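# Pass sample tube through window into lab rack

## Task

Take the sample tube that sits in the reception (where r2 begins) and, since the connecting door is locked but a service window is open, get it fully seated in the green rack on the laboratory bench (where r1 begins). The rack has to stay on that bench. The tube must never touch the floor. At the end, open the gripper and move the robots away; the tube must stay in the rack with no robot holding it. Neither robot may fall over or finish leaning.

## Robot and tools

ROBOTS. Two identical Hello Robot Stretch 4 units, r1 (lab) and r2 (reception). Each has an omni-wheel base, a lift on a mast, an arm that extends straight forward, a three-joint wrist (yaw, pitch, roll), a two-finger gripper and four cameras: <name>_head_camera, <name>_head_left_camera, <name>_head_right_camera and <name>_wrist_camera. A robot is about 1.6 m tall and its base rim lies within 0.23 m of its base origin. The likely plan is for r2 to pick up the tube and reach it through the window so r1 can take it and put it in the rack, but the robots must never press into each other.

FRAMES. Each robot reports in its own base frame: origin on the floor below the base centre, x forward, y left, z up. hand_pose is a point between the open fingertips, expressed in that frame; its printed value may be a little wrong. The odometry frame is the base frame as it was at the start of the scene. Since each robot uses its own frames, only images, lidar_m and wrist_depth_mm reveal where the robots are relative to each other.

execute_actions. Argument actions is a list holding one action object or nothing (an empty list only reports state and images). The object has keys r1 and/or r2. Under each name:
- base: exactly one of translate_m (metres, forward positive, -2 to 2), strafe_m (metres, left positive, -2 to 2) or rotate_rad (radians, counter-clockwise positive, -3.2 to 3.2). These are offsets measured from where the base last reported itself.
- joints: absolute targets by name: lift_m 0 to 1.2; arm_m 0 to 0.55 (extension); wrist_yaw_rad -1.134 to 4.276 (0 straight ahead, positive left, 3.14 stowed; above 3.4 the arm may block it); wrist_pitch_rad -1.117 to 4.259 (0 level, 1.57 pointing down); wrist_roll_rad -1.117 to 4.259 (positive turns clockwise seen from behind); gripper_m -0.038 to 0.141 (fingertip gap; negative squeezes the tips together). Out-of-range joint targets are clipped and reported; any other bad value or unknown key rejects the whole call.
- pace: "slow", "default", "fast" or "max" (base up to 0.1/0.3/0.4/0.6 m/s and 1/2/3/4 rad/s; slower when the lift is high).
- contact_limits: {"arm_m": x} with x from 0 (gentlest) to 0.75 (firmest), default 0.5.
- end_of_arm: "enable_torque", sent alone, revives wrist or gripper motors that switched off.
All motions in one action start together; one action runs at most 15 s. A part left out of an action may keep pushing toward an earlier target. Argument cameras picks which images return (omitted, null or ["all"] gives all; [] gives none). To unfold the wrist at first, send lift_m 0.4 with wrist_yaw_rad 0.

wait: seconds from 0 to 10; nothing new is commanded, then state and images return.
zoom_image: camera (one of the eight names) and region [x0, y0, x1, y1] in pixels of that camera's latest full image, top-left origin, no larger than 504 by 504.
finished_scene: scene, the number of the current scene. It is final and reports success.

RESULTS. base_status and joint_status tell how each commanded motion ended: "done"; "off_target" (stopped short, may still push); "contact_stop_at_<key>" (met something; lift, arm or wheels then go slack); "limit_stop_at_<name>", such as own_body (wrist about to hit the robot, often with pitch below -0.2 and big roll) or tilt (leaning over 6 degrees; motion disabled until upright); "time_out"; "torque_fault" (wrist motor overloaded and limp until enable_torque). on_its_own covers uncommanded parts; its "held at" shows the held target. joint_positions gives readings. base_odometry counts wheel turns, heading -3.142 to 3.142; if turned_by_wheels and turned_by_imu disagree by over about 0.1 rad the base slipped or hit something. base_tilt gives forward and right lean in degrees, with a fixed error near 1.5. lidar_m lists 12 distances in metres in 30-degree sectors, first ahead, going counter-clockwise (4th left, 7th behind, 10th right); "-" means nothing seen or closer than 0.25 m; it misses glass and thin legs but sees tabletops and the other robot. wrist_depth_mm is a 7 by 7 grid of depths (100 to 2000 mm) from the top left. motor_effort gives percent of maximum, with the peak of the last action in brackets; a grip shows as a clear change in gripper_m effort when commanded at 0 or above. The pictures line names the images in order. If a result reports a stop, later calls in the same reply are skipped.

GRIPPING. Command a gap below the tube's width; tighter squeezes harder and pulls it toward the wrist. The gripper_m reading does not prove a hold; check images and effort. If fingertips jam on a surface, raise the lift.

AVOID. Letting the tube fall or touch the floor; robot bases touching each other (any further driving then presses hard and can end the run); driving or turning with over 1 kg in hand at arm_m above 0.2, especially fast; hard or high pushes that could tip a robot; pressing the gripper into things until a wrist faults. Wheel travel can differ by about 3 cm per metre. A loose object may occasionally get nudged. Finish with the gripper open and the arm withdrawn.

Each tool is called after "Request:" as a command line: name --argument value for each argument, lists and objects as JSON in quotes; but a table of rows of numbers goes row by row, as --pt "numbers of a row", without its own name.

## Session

Request:
execute_actions --actions '[]'

Scene clock: 0.00 s.
r1.base_odometry: x=+0.000 y=+0.000 heading=+0.000 (m, m, rad; r1's odometry frame)
r1.turned_by_wheels: +0.000 (rad since the last result)
r1.turned_by_imu: +0.000 (rad since the last result)
r1.base_tilt: forward=+0.0 right=+0.2 (deg)
r1.lidar_m: 1.12 1.02 1.04 1.28 2.56 1.68 1.05 1.21 1.60 1.23 1.06 1.11
r1.base_status: not commanded
r1.joint_positions: lift_m=+0.134 arm_m=+0.001 wrist_yaw_rad=+3.048 wrist_pitch_rad=-0.018 wrist_roll_rad=-0.002 gripper_m=+0.057
r1.joint_status: not commanded
r1.motor_effort: lift_m=+20 arm_m=+0 wrist_yaw_rad=+1 wrist_pitch_rad=-6 wrist_roll_rad=-1 gripper_m=-2 wheel_0=+0 wheel_1=+0 wheel_2=+0 (%)
r1.hand_pose: x=-0.1071 y=+0.1139 z=+0.3176 quat_wxyz=(+0.047, +0.009, -0.001, +0.999) (m; r1's base frame)
r1.wrist_depth_mm: 117 139 - - - - - / 108 139 1366 - - - - / 114 140 - - - - - / 136 196 - - - - - / - 1618 - - - - - / 1098 1118 200 1060 198 1205 1205 / 750 715 820 - 788 798 809
r2.base_odometry: x=+0.000 y=+0.000 heading=+0.000 (m, m, rad; r2's odometry frame)
r2.turned_by_wheels: +0.000 (rad since the last result)
r2.turned_by_imu: +0.000 (rad since the last result)
r2.base_tilt: forward=-0.6 right=-0.2 (deg)
r2.lidar_m: 1.43 1.37 1.26 0.90 0.85 0.90 0.93 3.18 1.07 0.89 2.01 2.07
r2.base_status: not commanded
r2.joint_positions: lift_m=+0.190 arm_m=+0.002 wrist_yaw_rad=+3.203 wrist_pitch_rad=-0.004 wrist_roll_rad=-0.008 gripper_m=+0.057
r2.joint_status: not commanded
r2.motor_effort: lift_m=+21 arm_m=-1 wrist_yaw_rad=+0 wrist_pitch_rad=-8 wrist_roll_rad=-1 gripper_m=-1 wheel_0=+0 wheel_1=+0 wheel_2=+0 (%)
r2.hand_pose: x=-0.1201 y=+0.0697 z=+0.3697 quat_wxyz=(-0.030, +0.002, -0.004, +1.000) (m; r2's base frame)
r2.wrist_depth_mm: - 132 - 1255 1060 866 732 / - 119 154 1397 1118 891 741 / - 119 152 1576 1160 904 750 / - 135 230 1618 1182 917 768 / 198 - - 1661 1138 946 798 / 213 1308 196 1078 946 904 788 / 211 878 878 - 809 732 707
pictures: r1_head_camera, r1_head_left_camera, r1_head_right_camera, r1_wrist_camera, r2_head_camera, r2_head_left_camera, r2_head_right_camera, r2_wrist_camera
camera_calibration (this result's frames):
r1_wrist_camera: T_world_to_cam=[[0.124214, 0.992159, 0.0138459, -0.114505], [0.0172665, 0.0117905, -0.999781, 0.362514], [-0.992105, 0.124426, -0.0156665, 0.112344], [0, 0, 0, 1]] pos_world=[0.119421, 0.0953545, 0.36578]
r2_wrist_camera: T_world_to_cam=[[0.0127153, 0.99555, -0.0933714, -0.0376515], [0.0684841, -0.0940267, -0.993211, 0.42386], [-0.997571, 0.00623453, -0.0693749, 0.137654], [0, 0, 0, 1]] pos_world=[0.108771, 0.0764799, 0.427017]
Images, in order (width x height): r1_head_camera 420x560, r1_head_left_camera 420x672, r1_head_right_camera 420x672, r1_wrist_camera 616x392, r2_head_camera 420x560, r2_head_left_camera 420x672, r2_head_right_camera 420x672, r2_wrist_camera 616x392.

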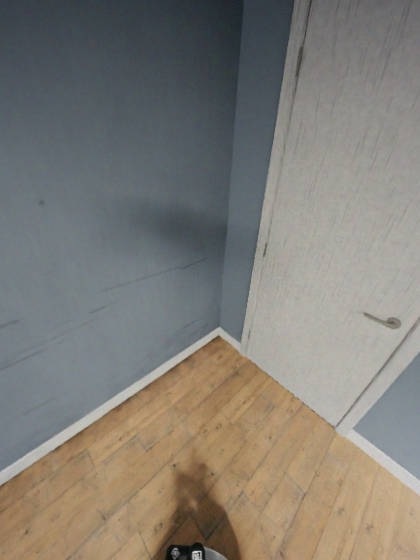

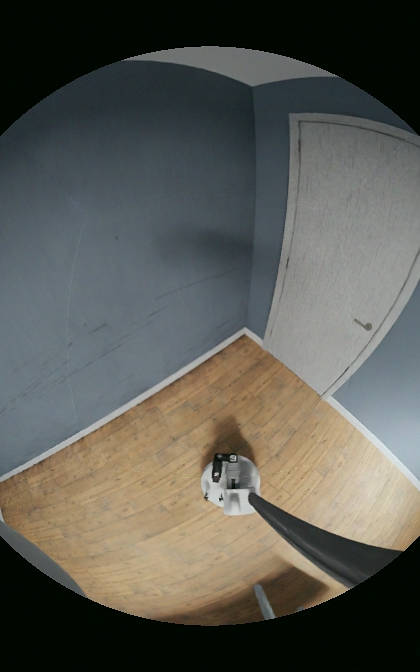

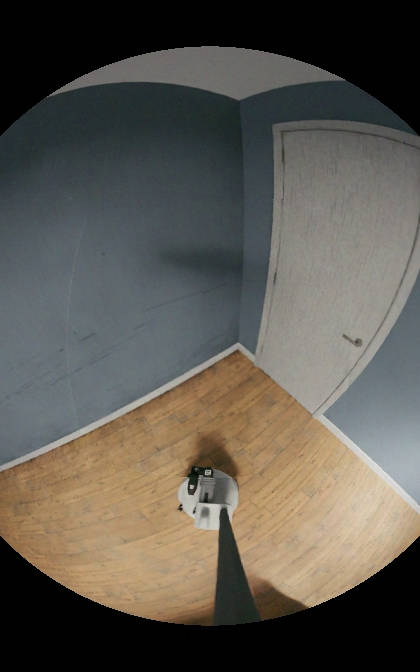

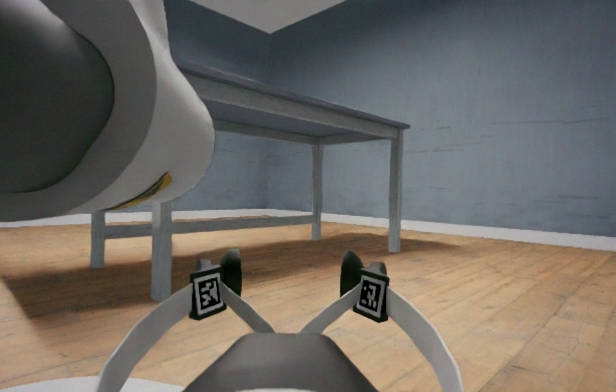

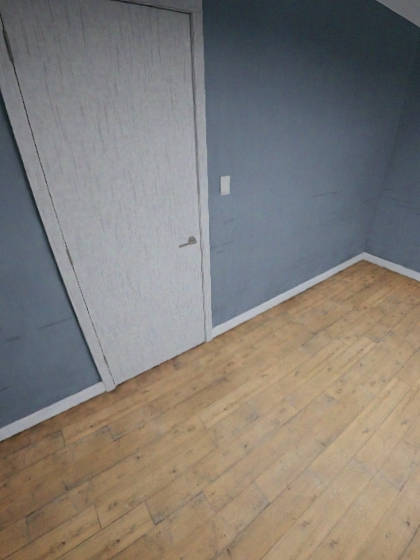

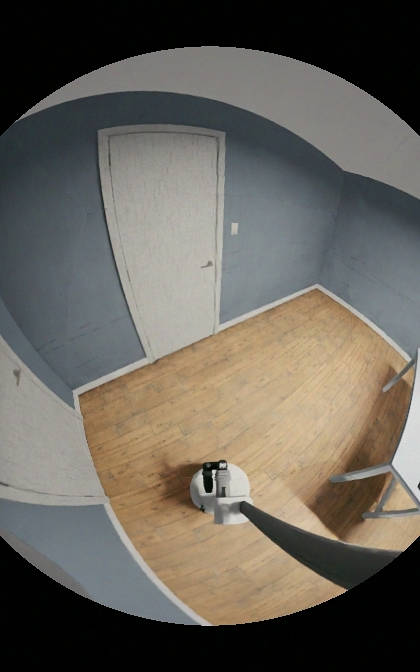

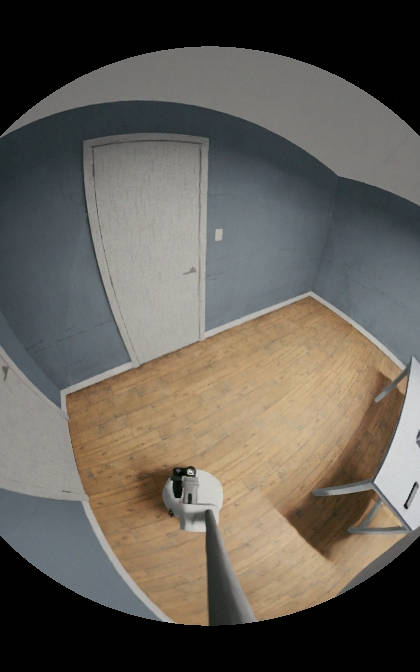

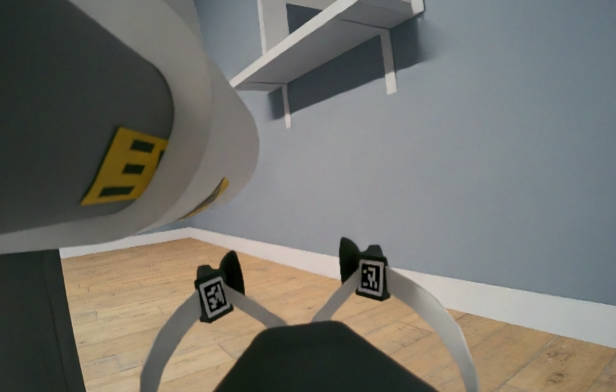

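Request:
execute_actions --actions '[{"r1":{"base":{"rotate_rad":-0.9},"joints":{"lift_m":0.5,"wrist_yaw_rad":0},"pace":"fast"},"r2":{"base":{"rotate_rad":-1.0},"joints":{"lift_m":0.5,"wrist_yaw_rad":0},"pace":"fast"}}]' --cameras '["r2_head_camera"]'

Request:
execute_actions --actions '[{"r1":{"base":{"strafe_m":-1.25},"joints":{"lift_m":0.9,"gripper_m":0.08,"wrist_pitch_rad":0.3},"pace":"max"},"r2":{"base":{"strafe_m":-0.8},"joints":{"lift_m":0.78,"gripper_m":0.08,"wrist_pitch_rad":0.3},"pace":"fast"}}]' --cameras '["r1_head_camera","r2_head_camera","r1_wrist_camera","r2_wrist_camera"]'

Scene clock: 9.40 s.
r1.base_odometry: x=+0.000 y=+0.000 heading=-0.900 (m, m, rad; r1's odometry frame)
r1.turned_by_wheels: -0.900 (rad since the last result)
r1.turned_by_imu: -0.903 (rad since the last result)
r1.base_tilt: forward=+0.1 right=+0.1 (deg)
r1.lidar_m: 1.07 1.15 1.08 1.02 1.05 1.45 3.18 1.35 1.07 3.68 1.33 1.17
r1.base_status: done
r1.joint_positions: lift_m=+0.500 arm_m=+0.001 wrist_yaw_rad=+0.001 wrist_pitch_rad=-0.018 wrist_roll_rad=-0.002 gripper_m=+0.057
r1.joint_status: all done
r1.motor_effort: lift_m=+22(23) arm_m=+0(0) wrist_yaw_rad=-3(8) wrist_pitch_rad=-5(4) wrist_roll_rad=-1(1) gripper_m=-2(2) wheel_0=+0(8) wheel_1=+0(9) wheel_2=-1(10) (%)
r1.hand_pose: x=+0.4605 y=-0.0873 z=+0.6831 quat_wxyz=(+1.000, -0.001, -0.009, +0.000) (m; r1's base frame)
r1.wrist_depth_mm: 878 878 891 904 931 931 946 / 891 904 904 931 946 931 946 / 891 891 904 904 931 946 976 / 891 904 904 917 960 960 946 / 904 904 891 904 946 931 960 / 917 904 200 917 198 960 960 / 904 917 904 - 946 960 976
r2.base_odometry: x=+0.000 y=+0.000 heading=-0.999 (m, m, rad; r2's odometry frame)
r2.turned_by_wheels: -0.999 (rad since the last result)
r2.turned_by_imu: -0.984 (rad since the last result)
r2.base_tilt: forward=-0.5 right=-0.1 (deg)
r2.lidar_m: 3.37 1.95 1.44 1.37 1.23 0.89 0.85 0.85 0.97 3.28 0.97 0.88
r2.base_status: done
r2.joint_positions: lift_m=+0.500 arm_m=+0.002 wrist_yaw_rad=+0.000 wrist_pitch_rad=-0.004 wrist_roll_rad=-0.008 gripper_m=+0.057
r2.joint_status: all done
r2.motor_effort: lift_m=+26(28) arm_m=-1(1) wrist_yaw_rad=-1(8) wrist_pitch_rad=-8(9) wrist_roll_rad=+0(0) gripper_m=-1(1) wheel_0=+3(10) wheel_1=+3(12) wheel_2=+5(14) (%)
r2.hand_pose: x=+0.4617 y=-0.0873 z=+0.6791 quat_wxyz=(+1.000, -0.004, -0.002, +0.000) (m; r2's base frame)
r2.wrist_depth_mm: - - - - - - - / - - - - - - - / - - - - - - 732 / - - - - - - - / - - - - - - - / - - 196 1808 1618 1661 1576 / 1661 1464 1499 - 1366 1205 1229
pictures: r2_head_camera
Images, in order (width x height): r2_head_camera 420x560.

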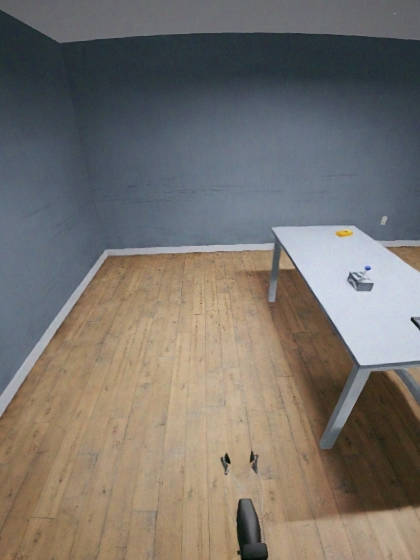

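Scene clock: 13.17 s.
r1.base_odometry: x=-0.979 y=-0.777 heading=-0.900 (m, m, rad; r1's odometry frame)
r1.turned_by_wheels: +0.000 (rad since the last result)
r1.turned_by_imu: -0.004 (rad since the last result)
r1.base_tilt: forward=+0.1 right=+0.1 (deg)
r1.lidar_m: 0.92 0.93 1.56 2.26 2.33 0.47 0.44 0.48 0.64 2.42 1.65 0.96
r1.base_status: done
r1.joint_positions: lift_m=+0.900 arm_m=+0.001 wrist_yaw_rad=+0.000 wrist_pitch_rad=+0.302 wrist_roll_rad=-0.002 gripper_m=+0.080
r1.joint_status: all done
r1.motor_effort: lift_m=+21(26) arm_m=+0(0) wrist_yaw_rad=-2(2) wrist_pitch_rad=-6(7) wrist_roll_rad=-1(1) gripper_m=-1(2) wheel_0=-1(12) wheel_1=+1(14) wheel_2=+0(1) (%)
r1.hand_pose: x=+0.4475 y=-0.0873 z=+0.9923 quat_wxyz=(+0.989, -0.001, +0.150, +0.000) (m; r1's base frame)
r1.wrist_depth_mm: 842 917 - - - - 878 / 891 917 - - - 1008 891 / 931 917 1008 931 960 946 960 / 976 991 1008 1008 991 1008 1025 / 1042 1042 1025 1060 1042 1060 1078 / 1118 1098 214 1118 200 1098 1138 / 1160 1138 1160 - 1182 1182 1229
r2.base_odometry: x=-0.673 y=-0.433 heading=-0.999 (m, m, rad; r2's odometry frame)
r2.turned_by_wheels: +0.000 (rad since the last result)
r2.turned_by_imu: +0.000 (rad since the last result)
r2.base_tilt: forward=-0.5 right=-0.1 (deg)
r2.lidar_m: 0.67 0.73 2.26 2.14 1.31 0.65 0.66 0.70 1.29 2.50 2.59 0.68
r2.base_status: done
r2.joint_positions: lift_m=+0.780 arm_m=+0.002 wrist_yaw_rad=+0.000 wrist_pitch_rad=+0.302 wrist_roll_rad=-0.008 gripper_m=+0.080
r2.joint_status: all done
r2.motor_effort: lift_m=+25(28) arm_m=-1(1) wrist_yaw_rad=-1(2) wrist_pitch_rad=-8(9) wrist_roll_rad=+1(0) gripper_m=-2(4) wheel_0=+0(15) wheel_1=+2(15) wheel_2=+0(3) (%)
r2.hand_pose: x=+0.4486 y=-0.0874 z=+0.8719 quat_wxyz=(+0.989, -0.004, +0.151, +0.001) (m; r2's base frame)
r2.wrist_depth_mm: - - - - - - - / - - - - - - - / - - 1182 960 991 - - / - - 676 627 609 585 - / - 530 517 549 517 585 1618 / 1618 597 214 1499 1229 654 1366 / 1281 1229 1281 - 1229 723 1160
pictures: r1_head_camera, r1_wrist_camera, r2_head_camera, r2_wrist_camera
camera_calibration (this result's frames):
r1_wrist_camera: T_world_to_cam=[[-0.0249979, -0.999424, 0.0229499, -0.109259], [-0.329333, -0.0134425, -0.944118, 1.12759], [0.943883, -0.0311591, -0.328808, 0.128977], [0, 0, 0, 1]] pos_world=[0.246884, -0.0900192, 1.1095]
r2_wrist_camera: T_world_to_cam=[[-0.0980717, -0.99293, -0.0668756, 0.0111946], [-0.359539, 0.098012, -0.927968, 1.02092], [0.927962, -0.066963, -0.366609, 0.129721], [0, 0, 0, 1]] pos_world=[0.247784, -0.0802608, 0.99569]
Images, in order (width x height): r1_head_camera 420x560, r1_wrist_camera 616x392, r2_head_camera 420x560, r2_wrist_camera 616x392.

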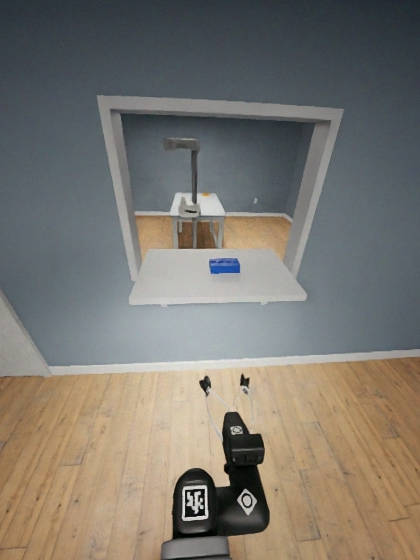

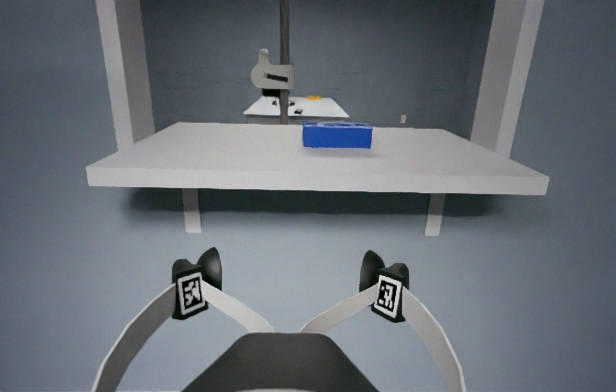

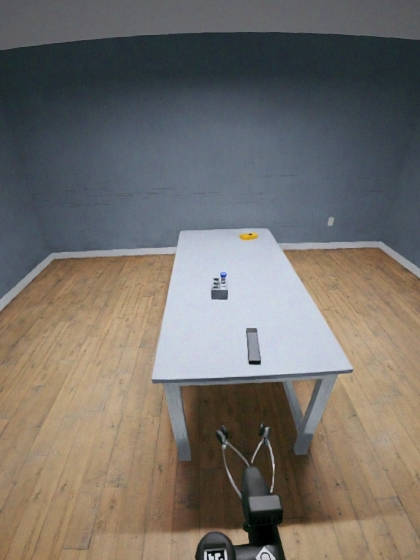

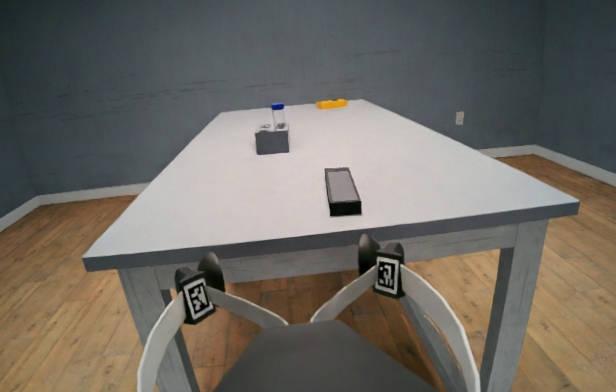

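Tube at about x=1.25.

Request:
execute_actions --actions '[{"r1":{"base":{"translate_m":0.32},"joints":{"lift_m":0.95,"arm_m":0.15},"pace":"fast"},"r2":{"base":{"translate_m":0.33},"joints":{"arm_m":0.36,"lift_m":0.77},"pace":"fast"}}]' --cameras '["r1_wrist_camera","r2_wrist_camera"]'

Scene clock: 19.10 s.
r1.base_odometry: x=-0.780 y=-1.028 heading=-0.900 (m, m, rad; r1's odometry frame)
r1.turned_by_wheels: +0.000 (rad since the last result)
r1.turned_by_imu: -0.002 (rad since the last result)
r1.base_tilt: forward=+0.1 right=+0.1 (deg)
r1.lidar_m: 0.60 0.64 1.18 2.26 2.36 0.79 0.76 0.78 2.55 2.45 1.19 0.64
r1.base_status: done
r1.joint_positions: lift_m=+0.950 arm_m=+0.149 wrist_yaw_rad=+0.000 wrist_pitch_rad=+0.302 wrist_roll_rad=-0.002 gripper_m=+0.080
r1.joint_status: all done
r1.motor_effort: lift_m=+22(25) arm_m=+9(10) wrist_yaw_rad=-2(1) wrist_pitch_rad=-5(3) wrist_roll_rad=-1(1) gripper_m=-1(1) wheel_0=+2(6) wheel_1=+3(6) wheel_2=+1(12) (%)
r1.hand_pose: x=+0.5949 y=-0.0874 z=+1.0423 quat_wxyz=(+0.989, -0.001, +0.150, +0.000) (m; r1's base frame)
r1.wrist_depth_mm: - - - - - - - / - - - - - - - / - - - - - - - / 603 715 723 676 707 778 - / 500 504 512 508 517 535 544 / 389 373 213 399 200 410 413 / 319 307 332 - 329 320 334
r2.base_odometry: x=-0.494 y=-0.710 heading=-0.999 (m, m, rad; r2's odometry frame)
r2.turned_by_wheels: +0.000 (rad since the last result)
r2.turned_by_imu: +0.000 (rad since the last result)
r2.base_tilt: forward=-0.7 right=-0.2 (deg)
r2.lidar_m: 0.33 0.39 2.23 2.16 1.70 1.27 0.96 1.03 1.78 2.51 0.51 0.35
r2.base_status: done
r2.joint_positions: lift_m=+0.770 arm_m=+0.359 wrist_yaw_rad=+0.000 wrist_pitch_rad=+0.302 wrist_roll_rad=-0.008 gripper_m=+0.080
r2.joint_status: all done
r2.motor_effort: lift_m=+15(23) arm_m=+5(6) wrist_yaw_rad=-2(2) wrist_pitch_rad=-7(8) wrist_roll_rad=+0(0) gripper_m=-1(2) wheel_0=+3(10) wheel_1=+3(9) wheel_2=-2(15) (%)
r2.hand_pose: x=+0.8056 y=-0.0873 z=+0.8628 quat_wxyz=(+0.989, -0.004, +0.151, +0.001) (m; r2's base frame)
r2.wrist_depth_mm: - - - - - - - / - - - - - - - / - - 1118 1008 946 - - / - - 654 580 580 554 544 / - 473 430 345 397 404 392 / 362 359 214 306 304 317 306 / 297 285 289 - 279 263 -
pictures: r1_wrist_camera, r2_wrist_camera
camera_calibration (this result's frames):
r1_wrist_camera: T_world_to_cam=[[-0.0252784, -0.999417, 0.0229492, -0.106629], [-0.329309, -0.0133503, -0.944128, 1.2233], [0.943884, -0.0314234, -0.328779, 0.00621701], [0, 0, 0, 1]] pos_world=[0.394279, -0.0900401, 1.15944]
r2_wrist_camera: T_world_to_cam=[[-0.0978128, -0.992956, -0.0668727, 0.0454446], [-0.359591, 0.0979175, -0.927958, 1.14075], [0.927969, -0.0667194, -0.366635, -0.204828], [0, 0, 0, 1]] pos_world=[0.604724, -0.0802412, 0.986513]
Images, in order (width x height): r1_wrist_camera 616x392, r2_wrist_camera 616x392.

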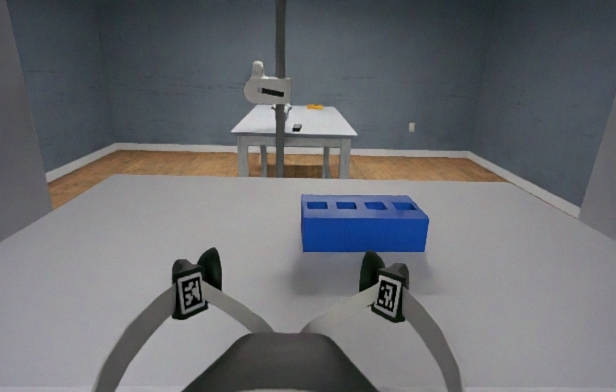

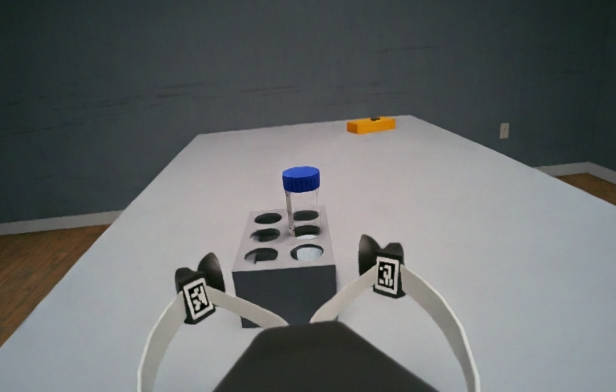

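Request:
execute_actions --actions '[{"r1":{"base":{"strafe_m":-0.08}},"r2":{"base":{"strafe_m":-0.016},"joints":{"arm_m":0.484,"lift_m":0.766,"gripper_m":0.065}}}]' --cameras '["r2_wrist_camera"]'

Scene clock: 24.43 s.
r1.base_odometry: x=-0.843 y=-1.077 heading=-0.900 (m, m, rad; r1's odometry frame)
r1.turned_by_wheels: +0.000 (rad since the last result)
r1.turned_by_imu: -0.001 (rad since the last result)
r1.base_tilt: forward=+0.1 right=+0.1 (deg)
r1.lidar_m: 0.59 0.64 1.15 2.35 2.43 0.78 0.75 0.80 2.47 2.37 1.20 0.61
r1.base_status: done
r1.joint_positions: lift_m=+0.950 arm_m=+0.149 wrist_yaw_rad=+0.000 wrist_pitch_rad=+0.302 wrist_roll_rad=-0.002 gripper_m=+0.080
r1.joint_status: not commanded
r1.motor_effort: lift_m=+22(22) arm_m=+8(9) wrist_yaw_rad=+0(1) wrist_pitch_rad=-6(4) wrist_roll_rad=-1(1) gripper_m=+0(2) wheel_0=-1(9) wheel_1=-2(9) wheel_2=+0(2) (%)
r1.hand_pose: x=+0.5949 y=-0.0874 z=+1.0423 quat_wxyz=(+0.989, -0.001, +0.150, +0.000) (m; r1's base frame)
r1.wrist_depth_mm: - - - - - - - / - - - - - - - / - - - - - - 585 / 759 715 723 585 759 778 585 / 500 508 508 508 517 535 525 / 389 373 214 399 199 410 413 / 319 309 332 - 329 322 336
r2.base_odometry: x=-0.507 y=-0.719 heading=-0.999 (m, m, rad; r2's odometry frame)
r2.turned_by_wheels: +0.000 (rad since the last result)
r2.turned_by_imu: +0.000 (rad since the last result)
r2.base_tilt: forward=-0.7 right=-0.3 (deg)
r2.lidar_m: 0.34 0.38 2.25 2.18 1.69 1.25 0.98 1.03 1.80 2.50 0.53 0.36
r2.base_status: done
r2.joint_positions: lift_m=+0.766 arm_m=+0.483 wrist_yaw_rad=+0.000 wrist_pitch_rad=+0.302 wrist_roll_rad=-0.008 gripper_m=+0.065
r2.joint_status: all done
r2.motor_effort: lift_m=+15(15) arm_m=+5(6) wrist_yaw_rad=-1(0) wrist_pitch_rad=-8(8) wrist_roll_rad=+1(1) gripper_m=-2(3) wheel_0=+3(11) wheel_1=-4(10) wheel_2=+0(3) (%)
r2.hand_pose: x=+0.9295 y=-0.0874 z=+0.8588 quat_wxyz=(+0.989, -0.004, +0.151, +0.001) (m; r2's base frame)
r2.wrist_depth_mm: - - - - - - - / - - - - - - - / - - 1118 991 931 - - / - 809 640 603 574 544 525 / - 466 445 283 394 397 384 / 355 347 198 245 297 309 298 / 290 278 224 - 271 255 -
pictures: r2_wrist_camera
camera_calibration (this result's frames):
r2_wrist_camera: T_world_to_cam=[[-0.0979851, -0.992939, -0.0668698, 0.0574125], [-0.359602, 0.0979791, -0.927947, 1.18163], [0.927947, -0.0668785, -0.366663, -0.321268], [0, 0, 0, 1]] pos_world=[0.728662, -0.080254, 0.982534]
Images, in order (width x height): r2_wrist_camera 616x392.

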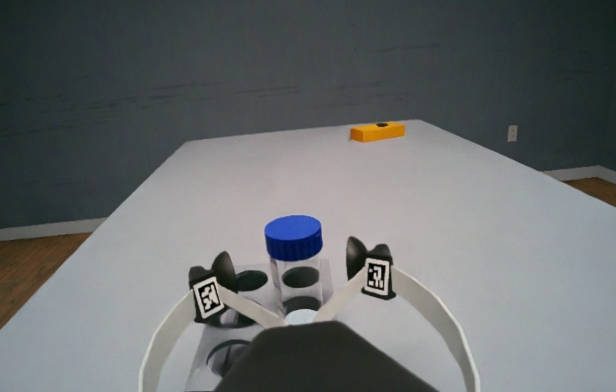

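Request:
execute_actions --actions '[{"r2":{"joints":{"gripper_m":0.005,"arm_m":0.49}}}]' --cameras '[]'

Request:
execute_actions --actions '[{"r2":{"joints":{"lift_m":0.86}}}]' --cameras '["r2_wrist_camera"]'

Scene clock: 29.27 s.
r1.base_odometry: x=-0.843 y=-1.077 heading=-0.900 (m, m, rad; r1's odometry frame)
r1.turned_by_wheels: +0.000 (rad since the last result)
r1.turned_by_imu: -0.001 (rad since the last result)
r1.base_tilt: forward=+0.0 right=+0.1 (deg)
r1.lidar_m: 0.58 0.61 1.15 2.35 2.44 0.77 0.75 0.80 2.45 2.37 1.21 0.66
r1.base_status: not commanded
r1.joint_positions: lift_m=+0.950 arm_m=+0.149 wrist_yaw_rad=+0.000 wrist_pitch_rad=+0.302 wrist_roll_rad=-0.002 gripper_m=+0.080
r1.joint_status: not commanded
r1.motor_effort: lift_m=+22(22) arm_m=+9(9) wrist_yaw_rad=-1(2) wrist_pitch_rad=-3(4) wrist_roll_rad=-1(1) gripper_m=-1(1) wheel_0=-1(1) wheel_1=-1(1) wheel_2=+0(0) (%)
r1.hand_pose: x=+0.5949 y=-0.0874 z=+1.0423 quat_wxyz=(+0.989, -0.001, +0.150, +0.000) (m; r1's base frame)
r1.wrist_depth_mm: - - - - - - - / - - - - - - - / - - - - - - 585 / 759 715 723 585 759 778 580 / 500 504 512 512 517 539 535 / 387 373 213 397 198 410 415 / 317 309 332 - 327 320 336
r2.base_odometry: x=-0.507 y=-0.719 heading=-0.999 (m, m, rad; r2's odometry frame)
r2.turned_by_wheels: +0.000 (rad since the last result)
r2.turned_by_imu: +0.000 (rad since the last result)
r2.base_tilt: forward=-0.6 right=-0.1 (deg)
r2.lidar_m: 0.34 0.38 2.24 2.19 1.70 1.24 1.00 1.04 1.79 2.48 0.52 0.35
r2.base_status: not commanded
r2.joint_positions: lift_m=+0.766 arm_m=+0.489 wrist_yaw_rad=+0.000 wrist_pitch_rad=+0.302 wrist_roll_rad=-0.008 gripper_m=+0.005
r2.joint_status: all done
r2.motor_effort: lift_m=+15(16) arm_m=+5(4) wrist_yaw_rad=+0(0) wrist_pitch_rad=-8(8) wrist_roll_rad=+1(0) gripper_m=-18(14) wheel_0=+3(3) wheel_1=-4(4) wheel_2=+0(0) (%)
r2.hand_pose: x=+0.9355 y=-0.0874 z=+0.8587 quat_wxyz=(+0.989, -0.004, +0.151, +0.001) (m; r2's base frame)
r2.wrist_depth_mm: - - - - - - - / - - - - - - - / - - 1118 991 917 - - / - 798 634 603 574 544 530 / - 462 445 207 413 397 387 / 355 351 188 234 293 309 298 / 293 279 216 - 271 258 -
pictures: none
No camera images: the call's "cameras" was empty. Leave "cameras" out to get every camera's image.

Scene clock: 30.67 s.
r1.base_odometry: x=-0.843 y=-1.077 heading=-0.900 (m, m, rad; r1's odometry frame)
r1.turned_by_wheels: +0.000 (rad since the last result)
r1.turned_by_imu: +0.000 (rad since the last result)
r1.base_tilt: forward=+0.1 right=+0.1 (deg)
r1.lidar_m: 0.61 0.62 1.20 2.34 2.44 0.80 0.75 0.78 2.48 2.37 1.22 0.64
r1.base_status: not commanded
r1.joint_positions: lift_m=+0.950 arm_m=+0.149 wrist_yaw_rad=+0.000 wrist_pitch_rad=+0.302 wrist_roll_rad=-0.002 gripper_m=+0.080
r1.joint_status: not commanded
r1.motor_effort: lift_m=+22(22) arm_m=+9(8) wrist_yaw_rad=-2(1) wrist_pitch_rad=-2(3) wrist_roll_rad=-1(1) gripper_m=-1(0) wheel_0=-1(1) wheel_1=-1(1) wheel_2=+0(0) (%)
r1.hand_pose: x=+0.5949 y=-0.0874 z=+1.0423 quat_wxyz=(+0.989, -0.001, +0.150, +0.000) (m; r1's base frame)
r1.wrist_depth_mm: - - - - - - - / - - - - - - - / - - - - - - 580 / 768 715 723 591 759 788 585 / 500 504 512 512 525 535 535 / 389 373 214 399 200 410 415 / 317 309 334 - 329 320 338
r2.base_odometry: x=-0.507 y=-0.719 heading=-0.999 (m, m, rad; r2's odometry frame)
r2.turned_by_wheels: +0.000 (rad since the last result)
r2.turned_by_imu: +0.000 (rad since the last result)
r2.base_tilt: forward=-0.5 right=-0.1 (deg)
r2.lidar_m: 0.34 0.39 2.24 2.19 1.69 1.29 0.98 1.04 1.82 2.49 0.53 0.37
r2.base_status: not commanded
r2.joint_positions: lift_m=+0.860 arm_m=+0.489 wrist_yaw_rad=+0.000 wrist_pitch_rad=+0.303 wrist_roll_rad=-0.008 gripper_m=+0.005
r2.joint_status: all done
r2.motor_effort: lift_m=+26(27) arm_m=+4(5) wrist_yaw_rad=-1(1) wrist_pitch_rad=-8(8) wrist_roll_rad=+1(0) gripper_m=-17(15) wheel_0=+3(3) wheel_1=-4(4) wheel_2=+0(0) (%)
r2.hand_pose: x=+0.9355 y=-0.0874 z=+0.9518 quat_wxyz=(+0.989, -0.004, +0.151, +0.001) (m; r2's base frame)
r2.wrist_depth_mm: - - - - - - - / - - - - - - - / - - - - - - - / - - 891 842 820 798 - / - - 634 208 591 564 549 / 1756 496 187 241 421 442 427 / 1366 397 402 - 392 368 364
pictures: r2_wrist_camera
camera_calibration (this result's frames):
r2_wrist_camera: T_world_to_cam=[[-0.0980823, -0.992931, -0.0668442, 0.0642631], [-0.359836, 0.098008, -0.927854, 1.27023], [0.927846, -0.0669531, -0.366905, -0.292385], [0, 0, 0, 1]] pos_world=[0.734666, -0.08026, 1.07561]
Images, in order (width x height): r2_wrist_camera 616x392.

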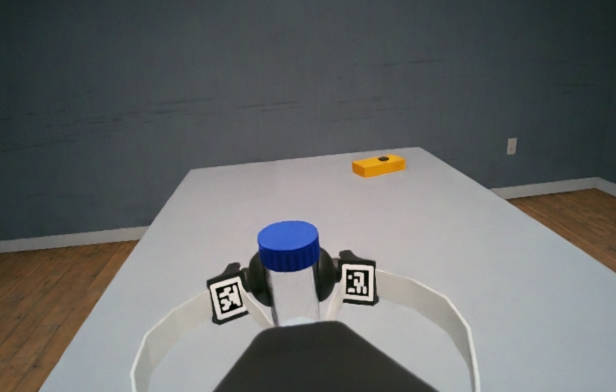

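Request:
execute_actions --actions '[{"r2":{"base":{"rotate_rad":-2.94},"joints":{"lift_m":0.995,"arm_m":0.3}}}]' --cameras '["r2_wrist_camera"]'

Request:
execute_actions --actions '[{"r2":{"base":{"translate_m":0.38},"joints":{"arm_m":0.45}}}]' --cameras '["r2_wrist_camera","r1_wrist_camera","r1_head_camera"]'

Request:
zoom_image --camera "r1_head_camera" --region '[170,240,270,330]'

Scene clock: 40.57 s.
r1.base_odometry: x=-0.843 y=-1.077 heading=-0.900 (m, m, rad; r1's odometry frame)
r1.turned_by_wheels: +0.000 (rad since the last result)
r1.turned_by_imu: -0.002 (rad since the last result)
r1.base_tilt: forward=+0.1 right=+0.1 (deg)
r1.lidar_m: 0.59 0.63 1.18 2.35 2.44 0.79 0.75 0.79 2.46 2.37 1.21 0.65
r1.base_status: not commanded
r1.joint_positions: lift_m=+0.950 arm_m=+0.149 wrist_yaw_rad=+0.000 wrist_pitch_rad=+0.302 wrist_roll_rad=-0.002 gripper_m=+0.080
r1.joint_status: not commanded
r1.motor_effort: lift_m=+22(22) arm_m=+8(9) wrist_yaw_rad=-2(1) wrist_pitch_rad=-4(5) wrist_roll_rad=-1(1) gripper_m=+0(0) wheel_0=-1(1) wheel_1=-1(1) wheel_2=+0(0) (%)
r1.hand_pose: x=+0.5949 y=-0.0874 z=+1.0423 quat_wxyz=(+0.989, -0.001, +0.150, +0.000) (m; r1's base frame)
r1.wrist_depth_mm: - - - - - - - / - - - - - - - / - - - - - - 585 / 768 723 732 585 759 788 585 / 500 508 517 508 521 535 535 / 387 375 213 397 200 410 415 / 317 307 332 - 329 320 334
r2.base_odometry: x=-0.508 y=-0.719 heading=+2.345 (m, m, rad; r2's odometry frame)
r2.turned_by_wheels: -2.939 (rad since the last result)
r2.turned_by_imu: -2.895 (rad since the last result)
r2.base_tilt: forward=-0.4 right=-0.1 (deg)
r2.lidar_m: 0.99 1.15 2.34 2.50 0.45 0.38 0.35 2.58 2.16 2.17 1.43 0.95
r2.base_status: done
r2.joint_positions: lift_m=+0.995 arm_m=+0.301 wrist_yaw_rad=+0.000 wrist_pitch_rad=+0.303 wrist_roll_rad=-0.008 gripper_m=+0.005
r2.joint_status: all done
r2.motor_effort: lift_m=+25(27) arm_m=-5(6) wrist_yaw_rad=+0(3) wrist_pitch_rad=-9(9) wrist_roll_rad=+1(1) gripper_m=-18(15) wheel_0=+2(10) wheel_1=+2(11) wheel_2=+5(11) (%)
r2.hand_pose: x=+0.7471 y=-0.0874 z=+1.0868 quat_wxyz=(+0.989, -0.004, +0.151, +0.001) (m; r2's base frame)
r2.wrist_depth_mm: 732 - - - - - 591 / 741 - - - - - 615 / 768 - - - - - 647 / 831 878 820 778 798 707 683 / 654 634 615 208 569 544 707 / 960 917 188 241 831 778 778 / 1025 991 960 - 854 842 798
pictures: r2_wrist_camera
camera_calibration (this result's frames):
r2_wrist_camera: T_world_to_cam=[[-0.0982016, -0.99292, -0.0668375, 0.0548632], [-0.359858, 0.0980475, -0.927841, 1.32773], [0.927825, -0.0670634, -0.366939, -0.0680338], [0, 0, 0, 1]] pos_world=[0.546307, -0.0802686, 1.21063]
Images, in order (width x height): r2_wrist_camera 616x392.

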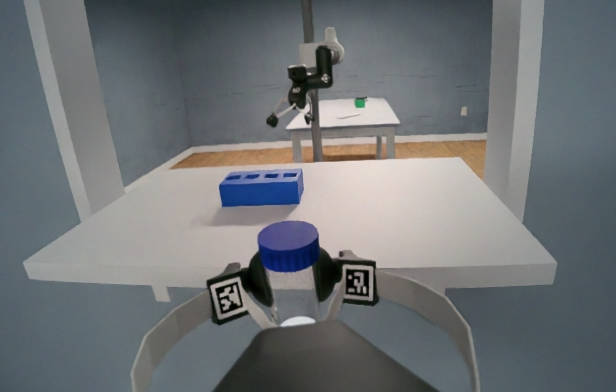

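Scene clock: 43.33 s.
r1.base_odometry: x=-0.843 y=-1.077 heading=-0.900 (m, m, rad; r1's odometry frame)
r1.turned_by_wheels: +0.000 (rad since the last result)
r1.turned_by_imu: -0.001 (rad since the last result)
r1.base_tilt: forward=+0.1 right=+0.1 (deg)
r1.lidar_m: 0.59 0.64 1.15 2.36 2.43 0.79 0.75 0.79 2.46 2.36 1.22 0.64
r1.base_status: not commanded
r1.joint_positions: lift_m=+0.950 arm_m=+0.149 wrist_yaw_rad=+0.000 wrist_pitch_rad=+0.302 wrist_roll_rad=-0.002 gripper_m=+0.080
r1.joint_status: not commanded
r1.motor_effort: lift_m=+22(22) arm_m=+9(8) wrist_yaw_rad=-1(2) wrist_pitch_rad=-4(5) wrist_roll_rad=-1(1) gripper_m=-1(1) wheel_0=-1(1) wheel_1=-1(2) wheel_2=+0(0) (%)
r1.hand_pose: x=+0.5949 y=-0.0874 z=+1.0423 quat_wxyz=(+0.989, -0.001, +0.150, +0.000) (m; r1's base frame)
r1.wrist_depth_mm: - - - - - - - / - - - - - - - / - - - - - - 591 / 768 715 723 585 759 778 585 / 496 504 512 512 517 530 525 / 387 375 214 397 200 413 415 / 317 307 332 - 329 322 334
r2.base_odometry: x=-0.773 y=-0.447 heading=+2.346 (m, m, rad; r2's odometry frame)
r2.turned_by_wheels: +0.000 (rad since the last result)
r2.turned_by_imu: +0.000 (rad since the last result)
r2.base_tilt: forward=-0.5 right=-0.3 (deg)
r2.lidar_m: 0.61 0.75 1.69 2.43 2.80 0.70 0.75 2.71 2.25 1.75 1.00 0.61
r2.base_status: done
r2.joint_positions: lift_m=+0.995 arm_m=+0.449 wrist_yaw_rad=+0.000 wrist_pitch_rad=+0.303 wrist_roll_rad=-0.008 gripper_m=+0.005
r2.joint_status: all done
r2.motor_effort: lift_m=+25(26) arm_m=+5(5) wrist_yaw_rad=+0(1) wrist_pitch_rad=-9(9) wrist_roll_rad=+1(0) gripper_m=-17(16) wheel_0=+4(8) wheel_1=+3(9) wheel_2=-3(15) (%)
r2.hand_pose: x=+0.8955 y=-0.0874 z=+1.0868 quat_wxyz=(+0.989, -0.004, +0.151, +0.001) (m; r2's base frame)
r2.wrist_depth_mm: - - - - - - - / - - - - - - - / - - - - - - - / - - - - - - - / - 640 615 208 564 544 530 / 492 480 188 242 404 427 413 / 402 370 322 - 373 355 351
pictures: r1_head_camera, r1_wrist_camera, r2_wrist_camera
camera_calibration (this result's frames):
r1_wrist_camera: T_world_to_cam=[[-0.0252789, -0.999417, 0.0229492, -0.106629], [-0.329309, -0.0133502, -0.944128, 1.2233], [0.943884, -0.0314238, -0.328779, 0.00621558], [0, 0, 0, 1]] pos_world=[0.39428, -0.0900402, 1.15944]
r2_wrist_camera: T_world_to_cam=[[-0.0980651, -0.992934, -0.0668283, 0.0693387], [-0.359958, 0.0979956, -0.927808, 1.38115], [0.9278, -0.0669302, -0.367024, -0.205581], [0, 0, 0, 1]] pos_world=[0.694695, -0.0802579, 1.21063]
Images, in order (width x height): r1_head_camera 420x560, r1_wrist_camera 616x392, r2_wrist_camera 616x392.

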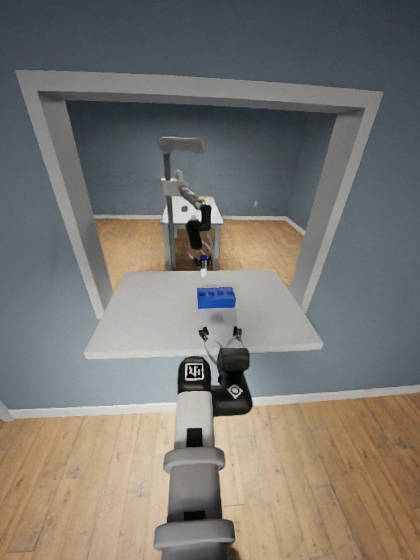

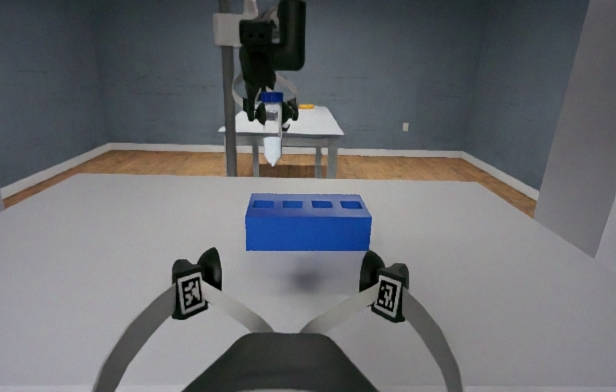

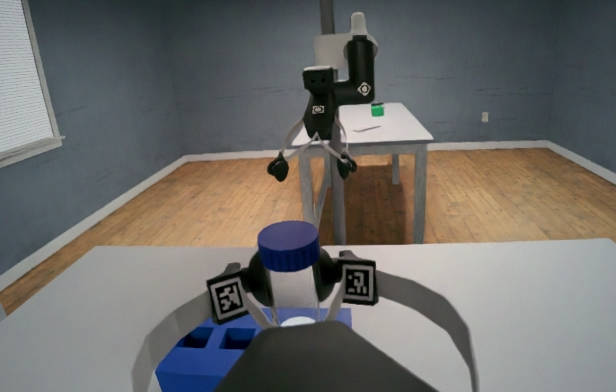

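Region (170, 240, 270, 330) of r1_head_camera's 420x560 image, scaled by 5.040, with more detail than that image has; it fills the top 454 rows of this view, and the rest is white.

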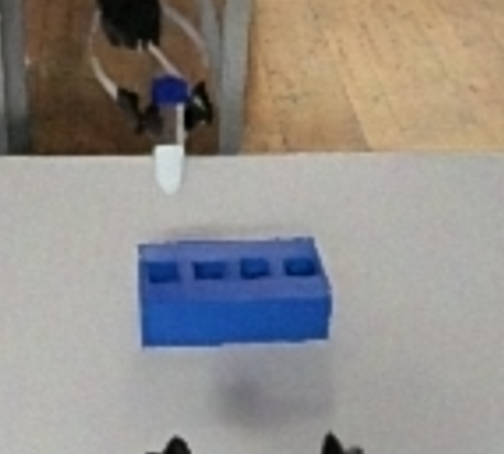

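Request:
execute_actions --actions '[{"r2":{"base":{"strafe_m":0.016},"joints":{"arm_m":0.522,"lift_m":0.962}}}]' --cameras '["r1_wrist_camera","r1_head_camera"]'

Request:
zoom_image --camera "r1_head_camera" --region '[170,240,270,330]'

Request:
zoom_image --camera "r1_wrist_camera" --region '[230,100,380,240]'

Scene clock: 52.17 s.
r1.base_odometry: x=-0.843 y=-1.077 heading=-0.900 (m, m, rad; r1's odometry frame)
r1.turned_by_wheels: +0.000 (rad since the last result)
r1.turned_by_imu: -0.001 (rad since the last result)
r1.base_tilt: forward=+0.1 right=+0.1 (deg)
r1.lidar_m: 0.59 0.63 1.16 2.35 2.43 0.80 0.75 0.77 2.46 2.35 1.21 0.63
r1.base_status: not commanded
r1.joint_positions: lift_m=+0.950 arm_m=+0.149 wrist_yaw_rad=+0.000 wrist_pitch_rad=+0.302 wrist_roll_rad=-0.002 gripper_m=+0.080
r1.joint_status: not commanded
r1.motor_effort: lift_m=+22(22) arm_m=+8(9) wrist_yaw_rad=+0(1) wrist_pitch_rad=-4(2) wrist_roll_rad=-1(1) gripper_m=+0(1) wheel_0=-1(1) wheel_1=-1(1) wheel_2=+0(0) (%)
r1.hand_pose: x=+0.5949 y=-0.0874 z=+1.0423 quat_wxyz=(+0.989, -0.001, +0.150, +0.000) (m; r1's base frame)
r1.wrist_depth_mm: - - - 1042 - - - / - - - 759 - - - / - - - - - - 585 / 768 723 723 569 759 768 591 / 500 504 512 512 525 539 530 / 387 373 215 397 199 410 415 / 317 309 332 - 327 320 332
r2.base_odometry: x=-0.785 y=-0.459 heading=+2.346 (m, m, rad; r2's odometry frame)
r2.turned_by_wheels: +0.000 (rad since the last result)
r2.turned_by_imu: +0.000 (rad since the last result)
r2.base_tilt: forward=-0.6 right=-0.1 (deg)
r2.lidar_m: 0.61 0.74 1.67 2.38 2.78 0.69 0.72 2.74 2.30 1.80 1.00 0.64
r2.base_status: done
r2.joint_positions: lift_m=+0.962 arm_m=+0.521 wrist_yaw_rad=+0.000 wrist_pitch_rad=+0.303 wrist_roll_rad=-0.008 gripper_m=+0.005
r2.joint_status: all done
r2.motor_effort: lift_m=+15(23) arm_m=+5(6) wrist_yaw_rad=-1(0) wrist_pitch_rad=-9(9) wrist_roll_rad=-1(1) gripper_m=-16(15) wheel_0=-3(10) wheel_1=+3(9) wheel_2=+0(1) (%)
r2.hand_pose: x=+0.9675 y=-0.0874 z=+1.0546 quat_wxyz=(+0.989, -0.004, +0.151, +0.001) (m; r2's base frame)
r2.wrist_depth_mm: - - - - - - - / - - - - - - - / - - - 1921 1921 - - / - - - - - - - / - 569 549 208 508 484 469 / 436 430 189 240 298 382 368 / 357 342 287 - 332 317 312
pictures: r1_head_camera, r1_wrist_camera
camera_calibration (this result's frames):
r1_wrist_camera: T_world_to_cam=[[-0.0252786, -0.999417, 0.0229491, -0.106629], [-0.329309, -0.0133502, -0.944128, 1.2233], [0.943884, -0.0314236, -0.328779, 0.00621558], [0, 0, 0, 1]] pos_world=[0.39428, -0.0900401, 1.15944]
Images, in order (width x height): r1_head_camera 420x560, r1_wrist_camera 616x392.

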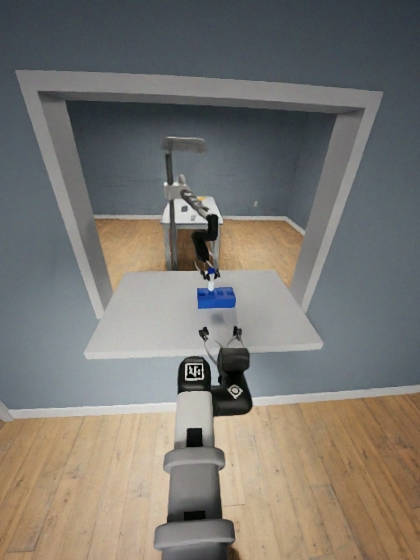

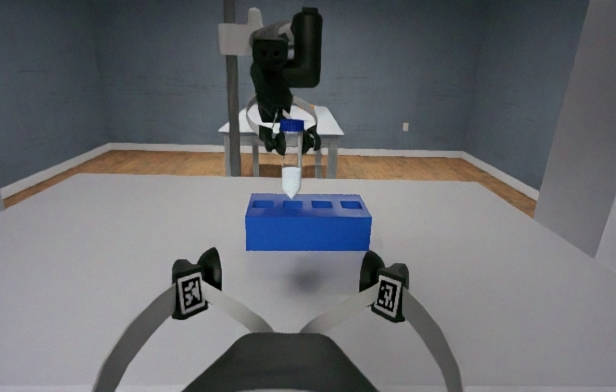

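Region (170, 240, 270, 330) of r1_head_camera's 420x560 image, scaled by 5.040, with more detail than that image has; it fills the top 454 rows of this view, and the rest is white.

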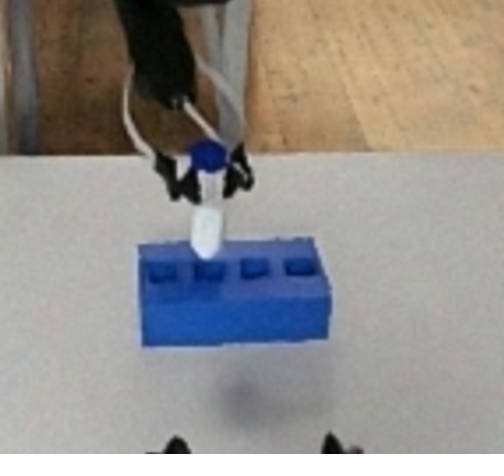

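Region (230, 100, 380, 240) of r1_wrist_camera's 616x392 image, scaled by 3.360; it fills the top 470 rows of this view, and the rest is white.

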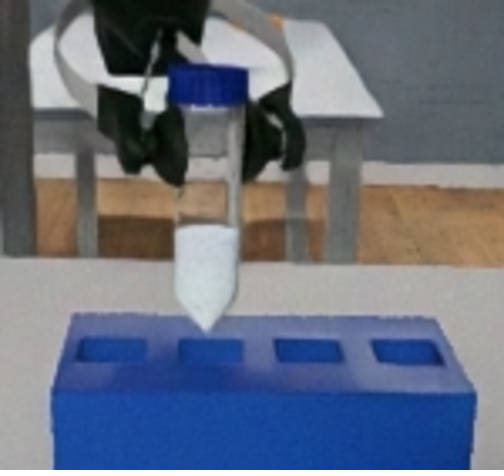

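Request:
execute_actions --actions '[{"r1":{"joints":{"arm_m":0.3,"lift_m":0.922}},"r2":{"joints":{"arm_m":0.528,"lift_m":0.92},"pace":"slow"}}]' --cameras '["r1_wrist_camera","r2_wrist_camera"]'

Scene clock: 56.00 s.
r1.base_odometry: x=-0.843 y=-1.077 heading=-0.900 (m, m, rad; r1's odometry frame)
r1.turned_by_wheels: +0.000 (rad since the last result)
r1.turned_by_imu: -0.001 (rad since the last result)
r1.base_tilt: forward=+0.1 right=+0.1 (deg)
r1.lidar_m: 0.60 0.63 1.17 2.35 2.43 0.80 0.74 0.77 2.46 2.36 1.19 0.63
r1.base_status: not commanded
r1.joint_positions: lift_m=+0.922 arm_m=+0.298 wrist_yaw_rad=+0.000 wrist_pitch_rad=+0.302 wrist_roll_rad=-0.002 gripper_m=+0.080
r1.joint_status: all done
r1.motor_effort: lift_m=+18(19) arm_m=+9(9) wrist_yaw_rad=-1(1) wrist_pitch_rad=-5(4) wrist_roll_rad=-1(1) gripper_m=-1(1) wheel_0=-1(1) wheel_1=-1(1) wheel_2=+0(0) (%)
r1.hand_pose: x=+0.7448 y=-0.0874 z=+1.0146 quat_wxyz=(+0.989, -0.001, +0.150, +0.000) (m; r1's base frame)
r1.wrist_depth_mm: - - - 699 - - - / - - - 597 - - - / - - - - - - - / 621 627 603 603 676 691 - / 445 449 370 368 418 473 484 / 343 330 213 353 200 364 368 / 281 273 294 - 293 286 298
r2.base_odometry: x=-0.785 y=-0.459 heading=+2.346 (m, m, rad; r2's odometry frame)
r2.turned_by_wheels: +0.000 (rad since the last result)
r2.turned_by_imu: +0.000 (rad since the last result)
r2.base_tilt: forward=-0.6 right=-0.1 (deg)
r2.lidar_m: 0.61 0.74 1.67 2.38 2.79 0.72 0.69 2.73 2.29 1.80 1.01 0.63
r2.base_status: not commanded
r2.joint_positions: lift_m=+0.920 arm_m=+0.527 wrist_yaw_rad=+0.000 wrist_pitch_rad=+0.302 wrist_roll_rad=-0.008 gripper_m=+0.005
r2.joint_status: all done
r2.motor_effort: lift_m=+14(14) arm_m=+5(5) wrist_yaw_rad=+0(1) wrist_pitch_rad=-8(10) wrist_roll_rad=+0(1) gripper_m=-15(16) wheel_0=-3(3) wheel_1=+3(3) wheel_2=+0(0) (%)
r2.hand_pose: x=+0.9735 y=-0.0874 z=+1.0128 quat_wxyz=(+0.989, -0.004, +0.151, +0.001) (m; r2's base frame)
r2.wrist_depth_mm: - - - - 946 - - / - - - 564 - - - / - - - 1160 1863 - - / - - - - - - - / 496 477 459 208 427 407 397 / 366 362 186 242 244 319 310 / 301 221 224 - 270 265 -
pictures: r1_wrist_camera, r2_wrist_camera
camera_calibration (this result's frames):
r1_wrist_camera: T_world_to_cam=[[-0.0252669, -0.999417, 0.0229505, -0.10221], [-0.329366, -0.0133535, -0.944108, 1.24656], [0.943864, -0.0314138, -0.328836, -0.144355], [0, 0, 0, 1]] pos_world=[0.544243, -0.0900394, 1.13177]
r2_wrist_camera: T_world_to_cam=[[-0.0979633, -0.992942, -0.0668513, 0.0719871], [-0.35975, 0.0979645, -0.927892, 1.34042], [0.927892, -0.0668496, -0.366807, -0.305421], [0, 0, 0, 1]] pos_world=[0.772664, -0.0802515, 1.13654]
Images, in order (width x height): r1_wrist_camera 616x392, r2_wrist_camera 616x392.

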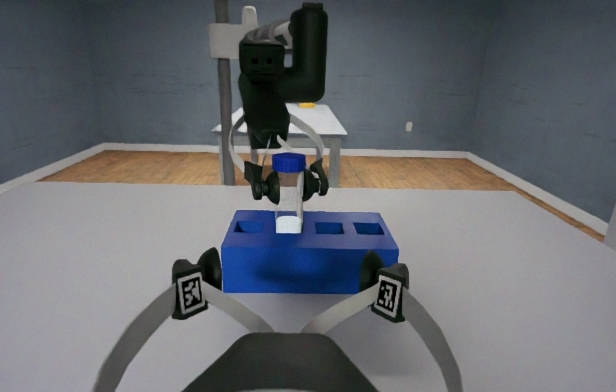

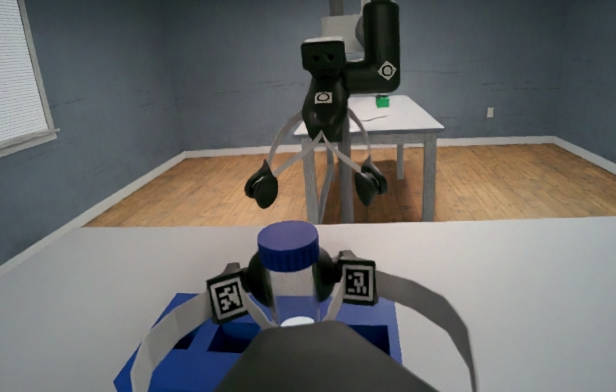

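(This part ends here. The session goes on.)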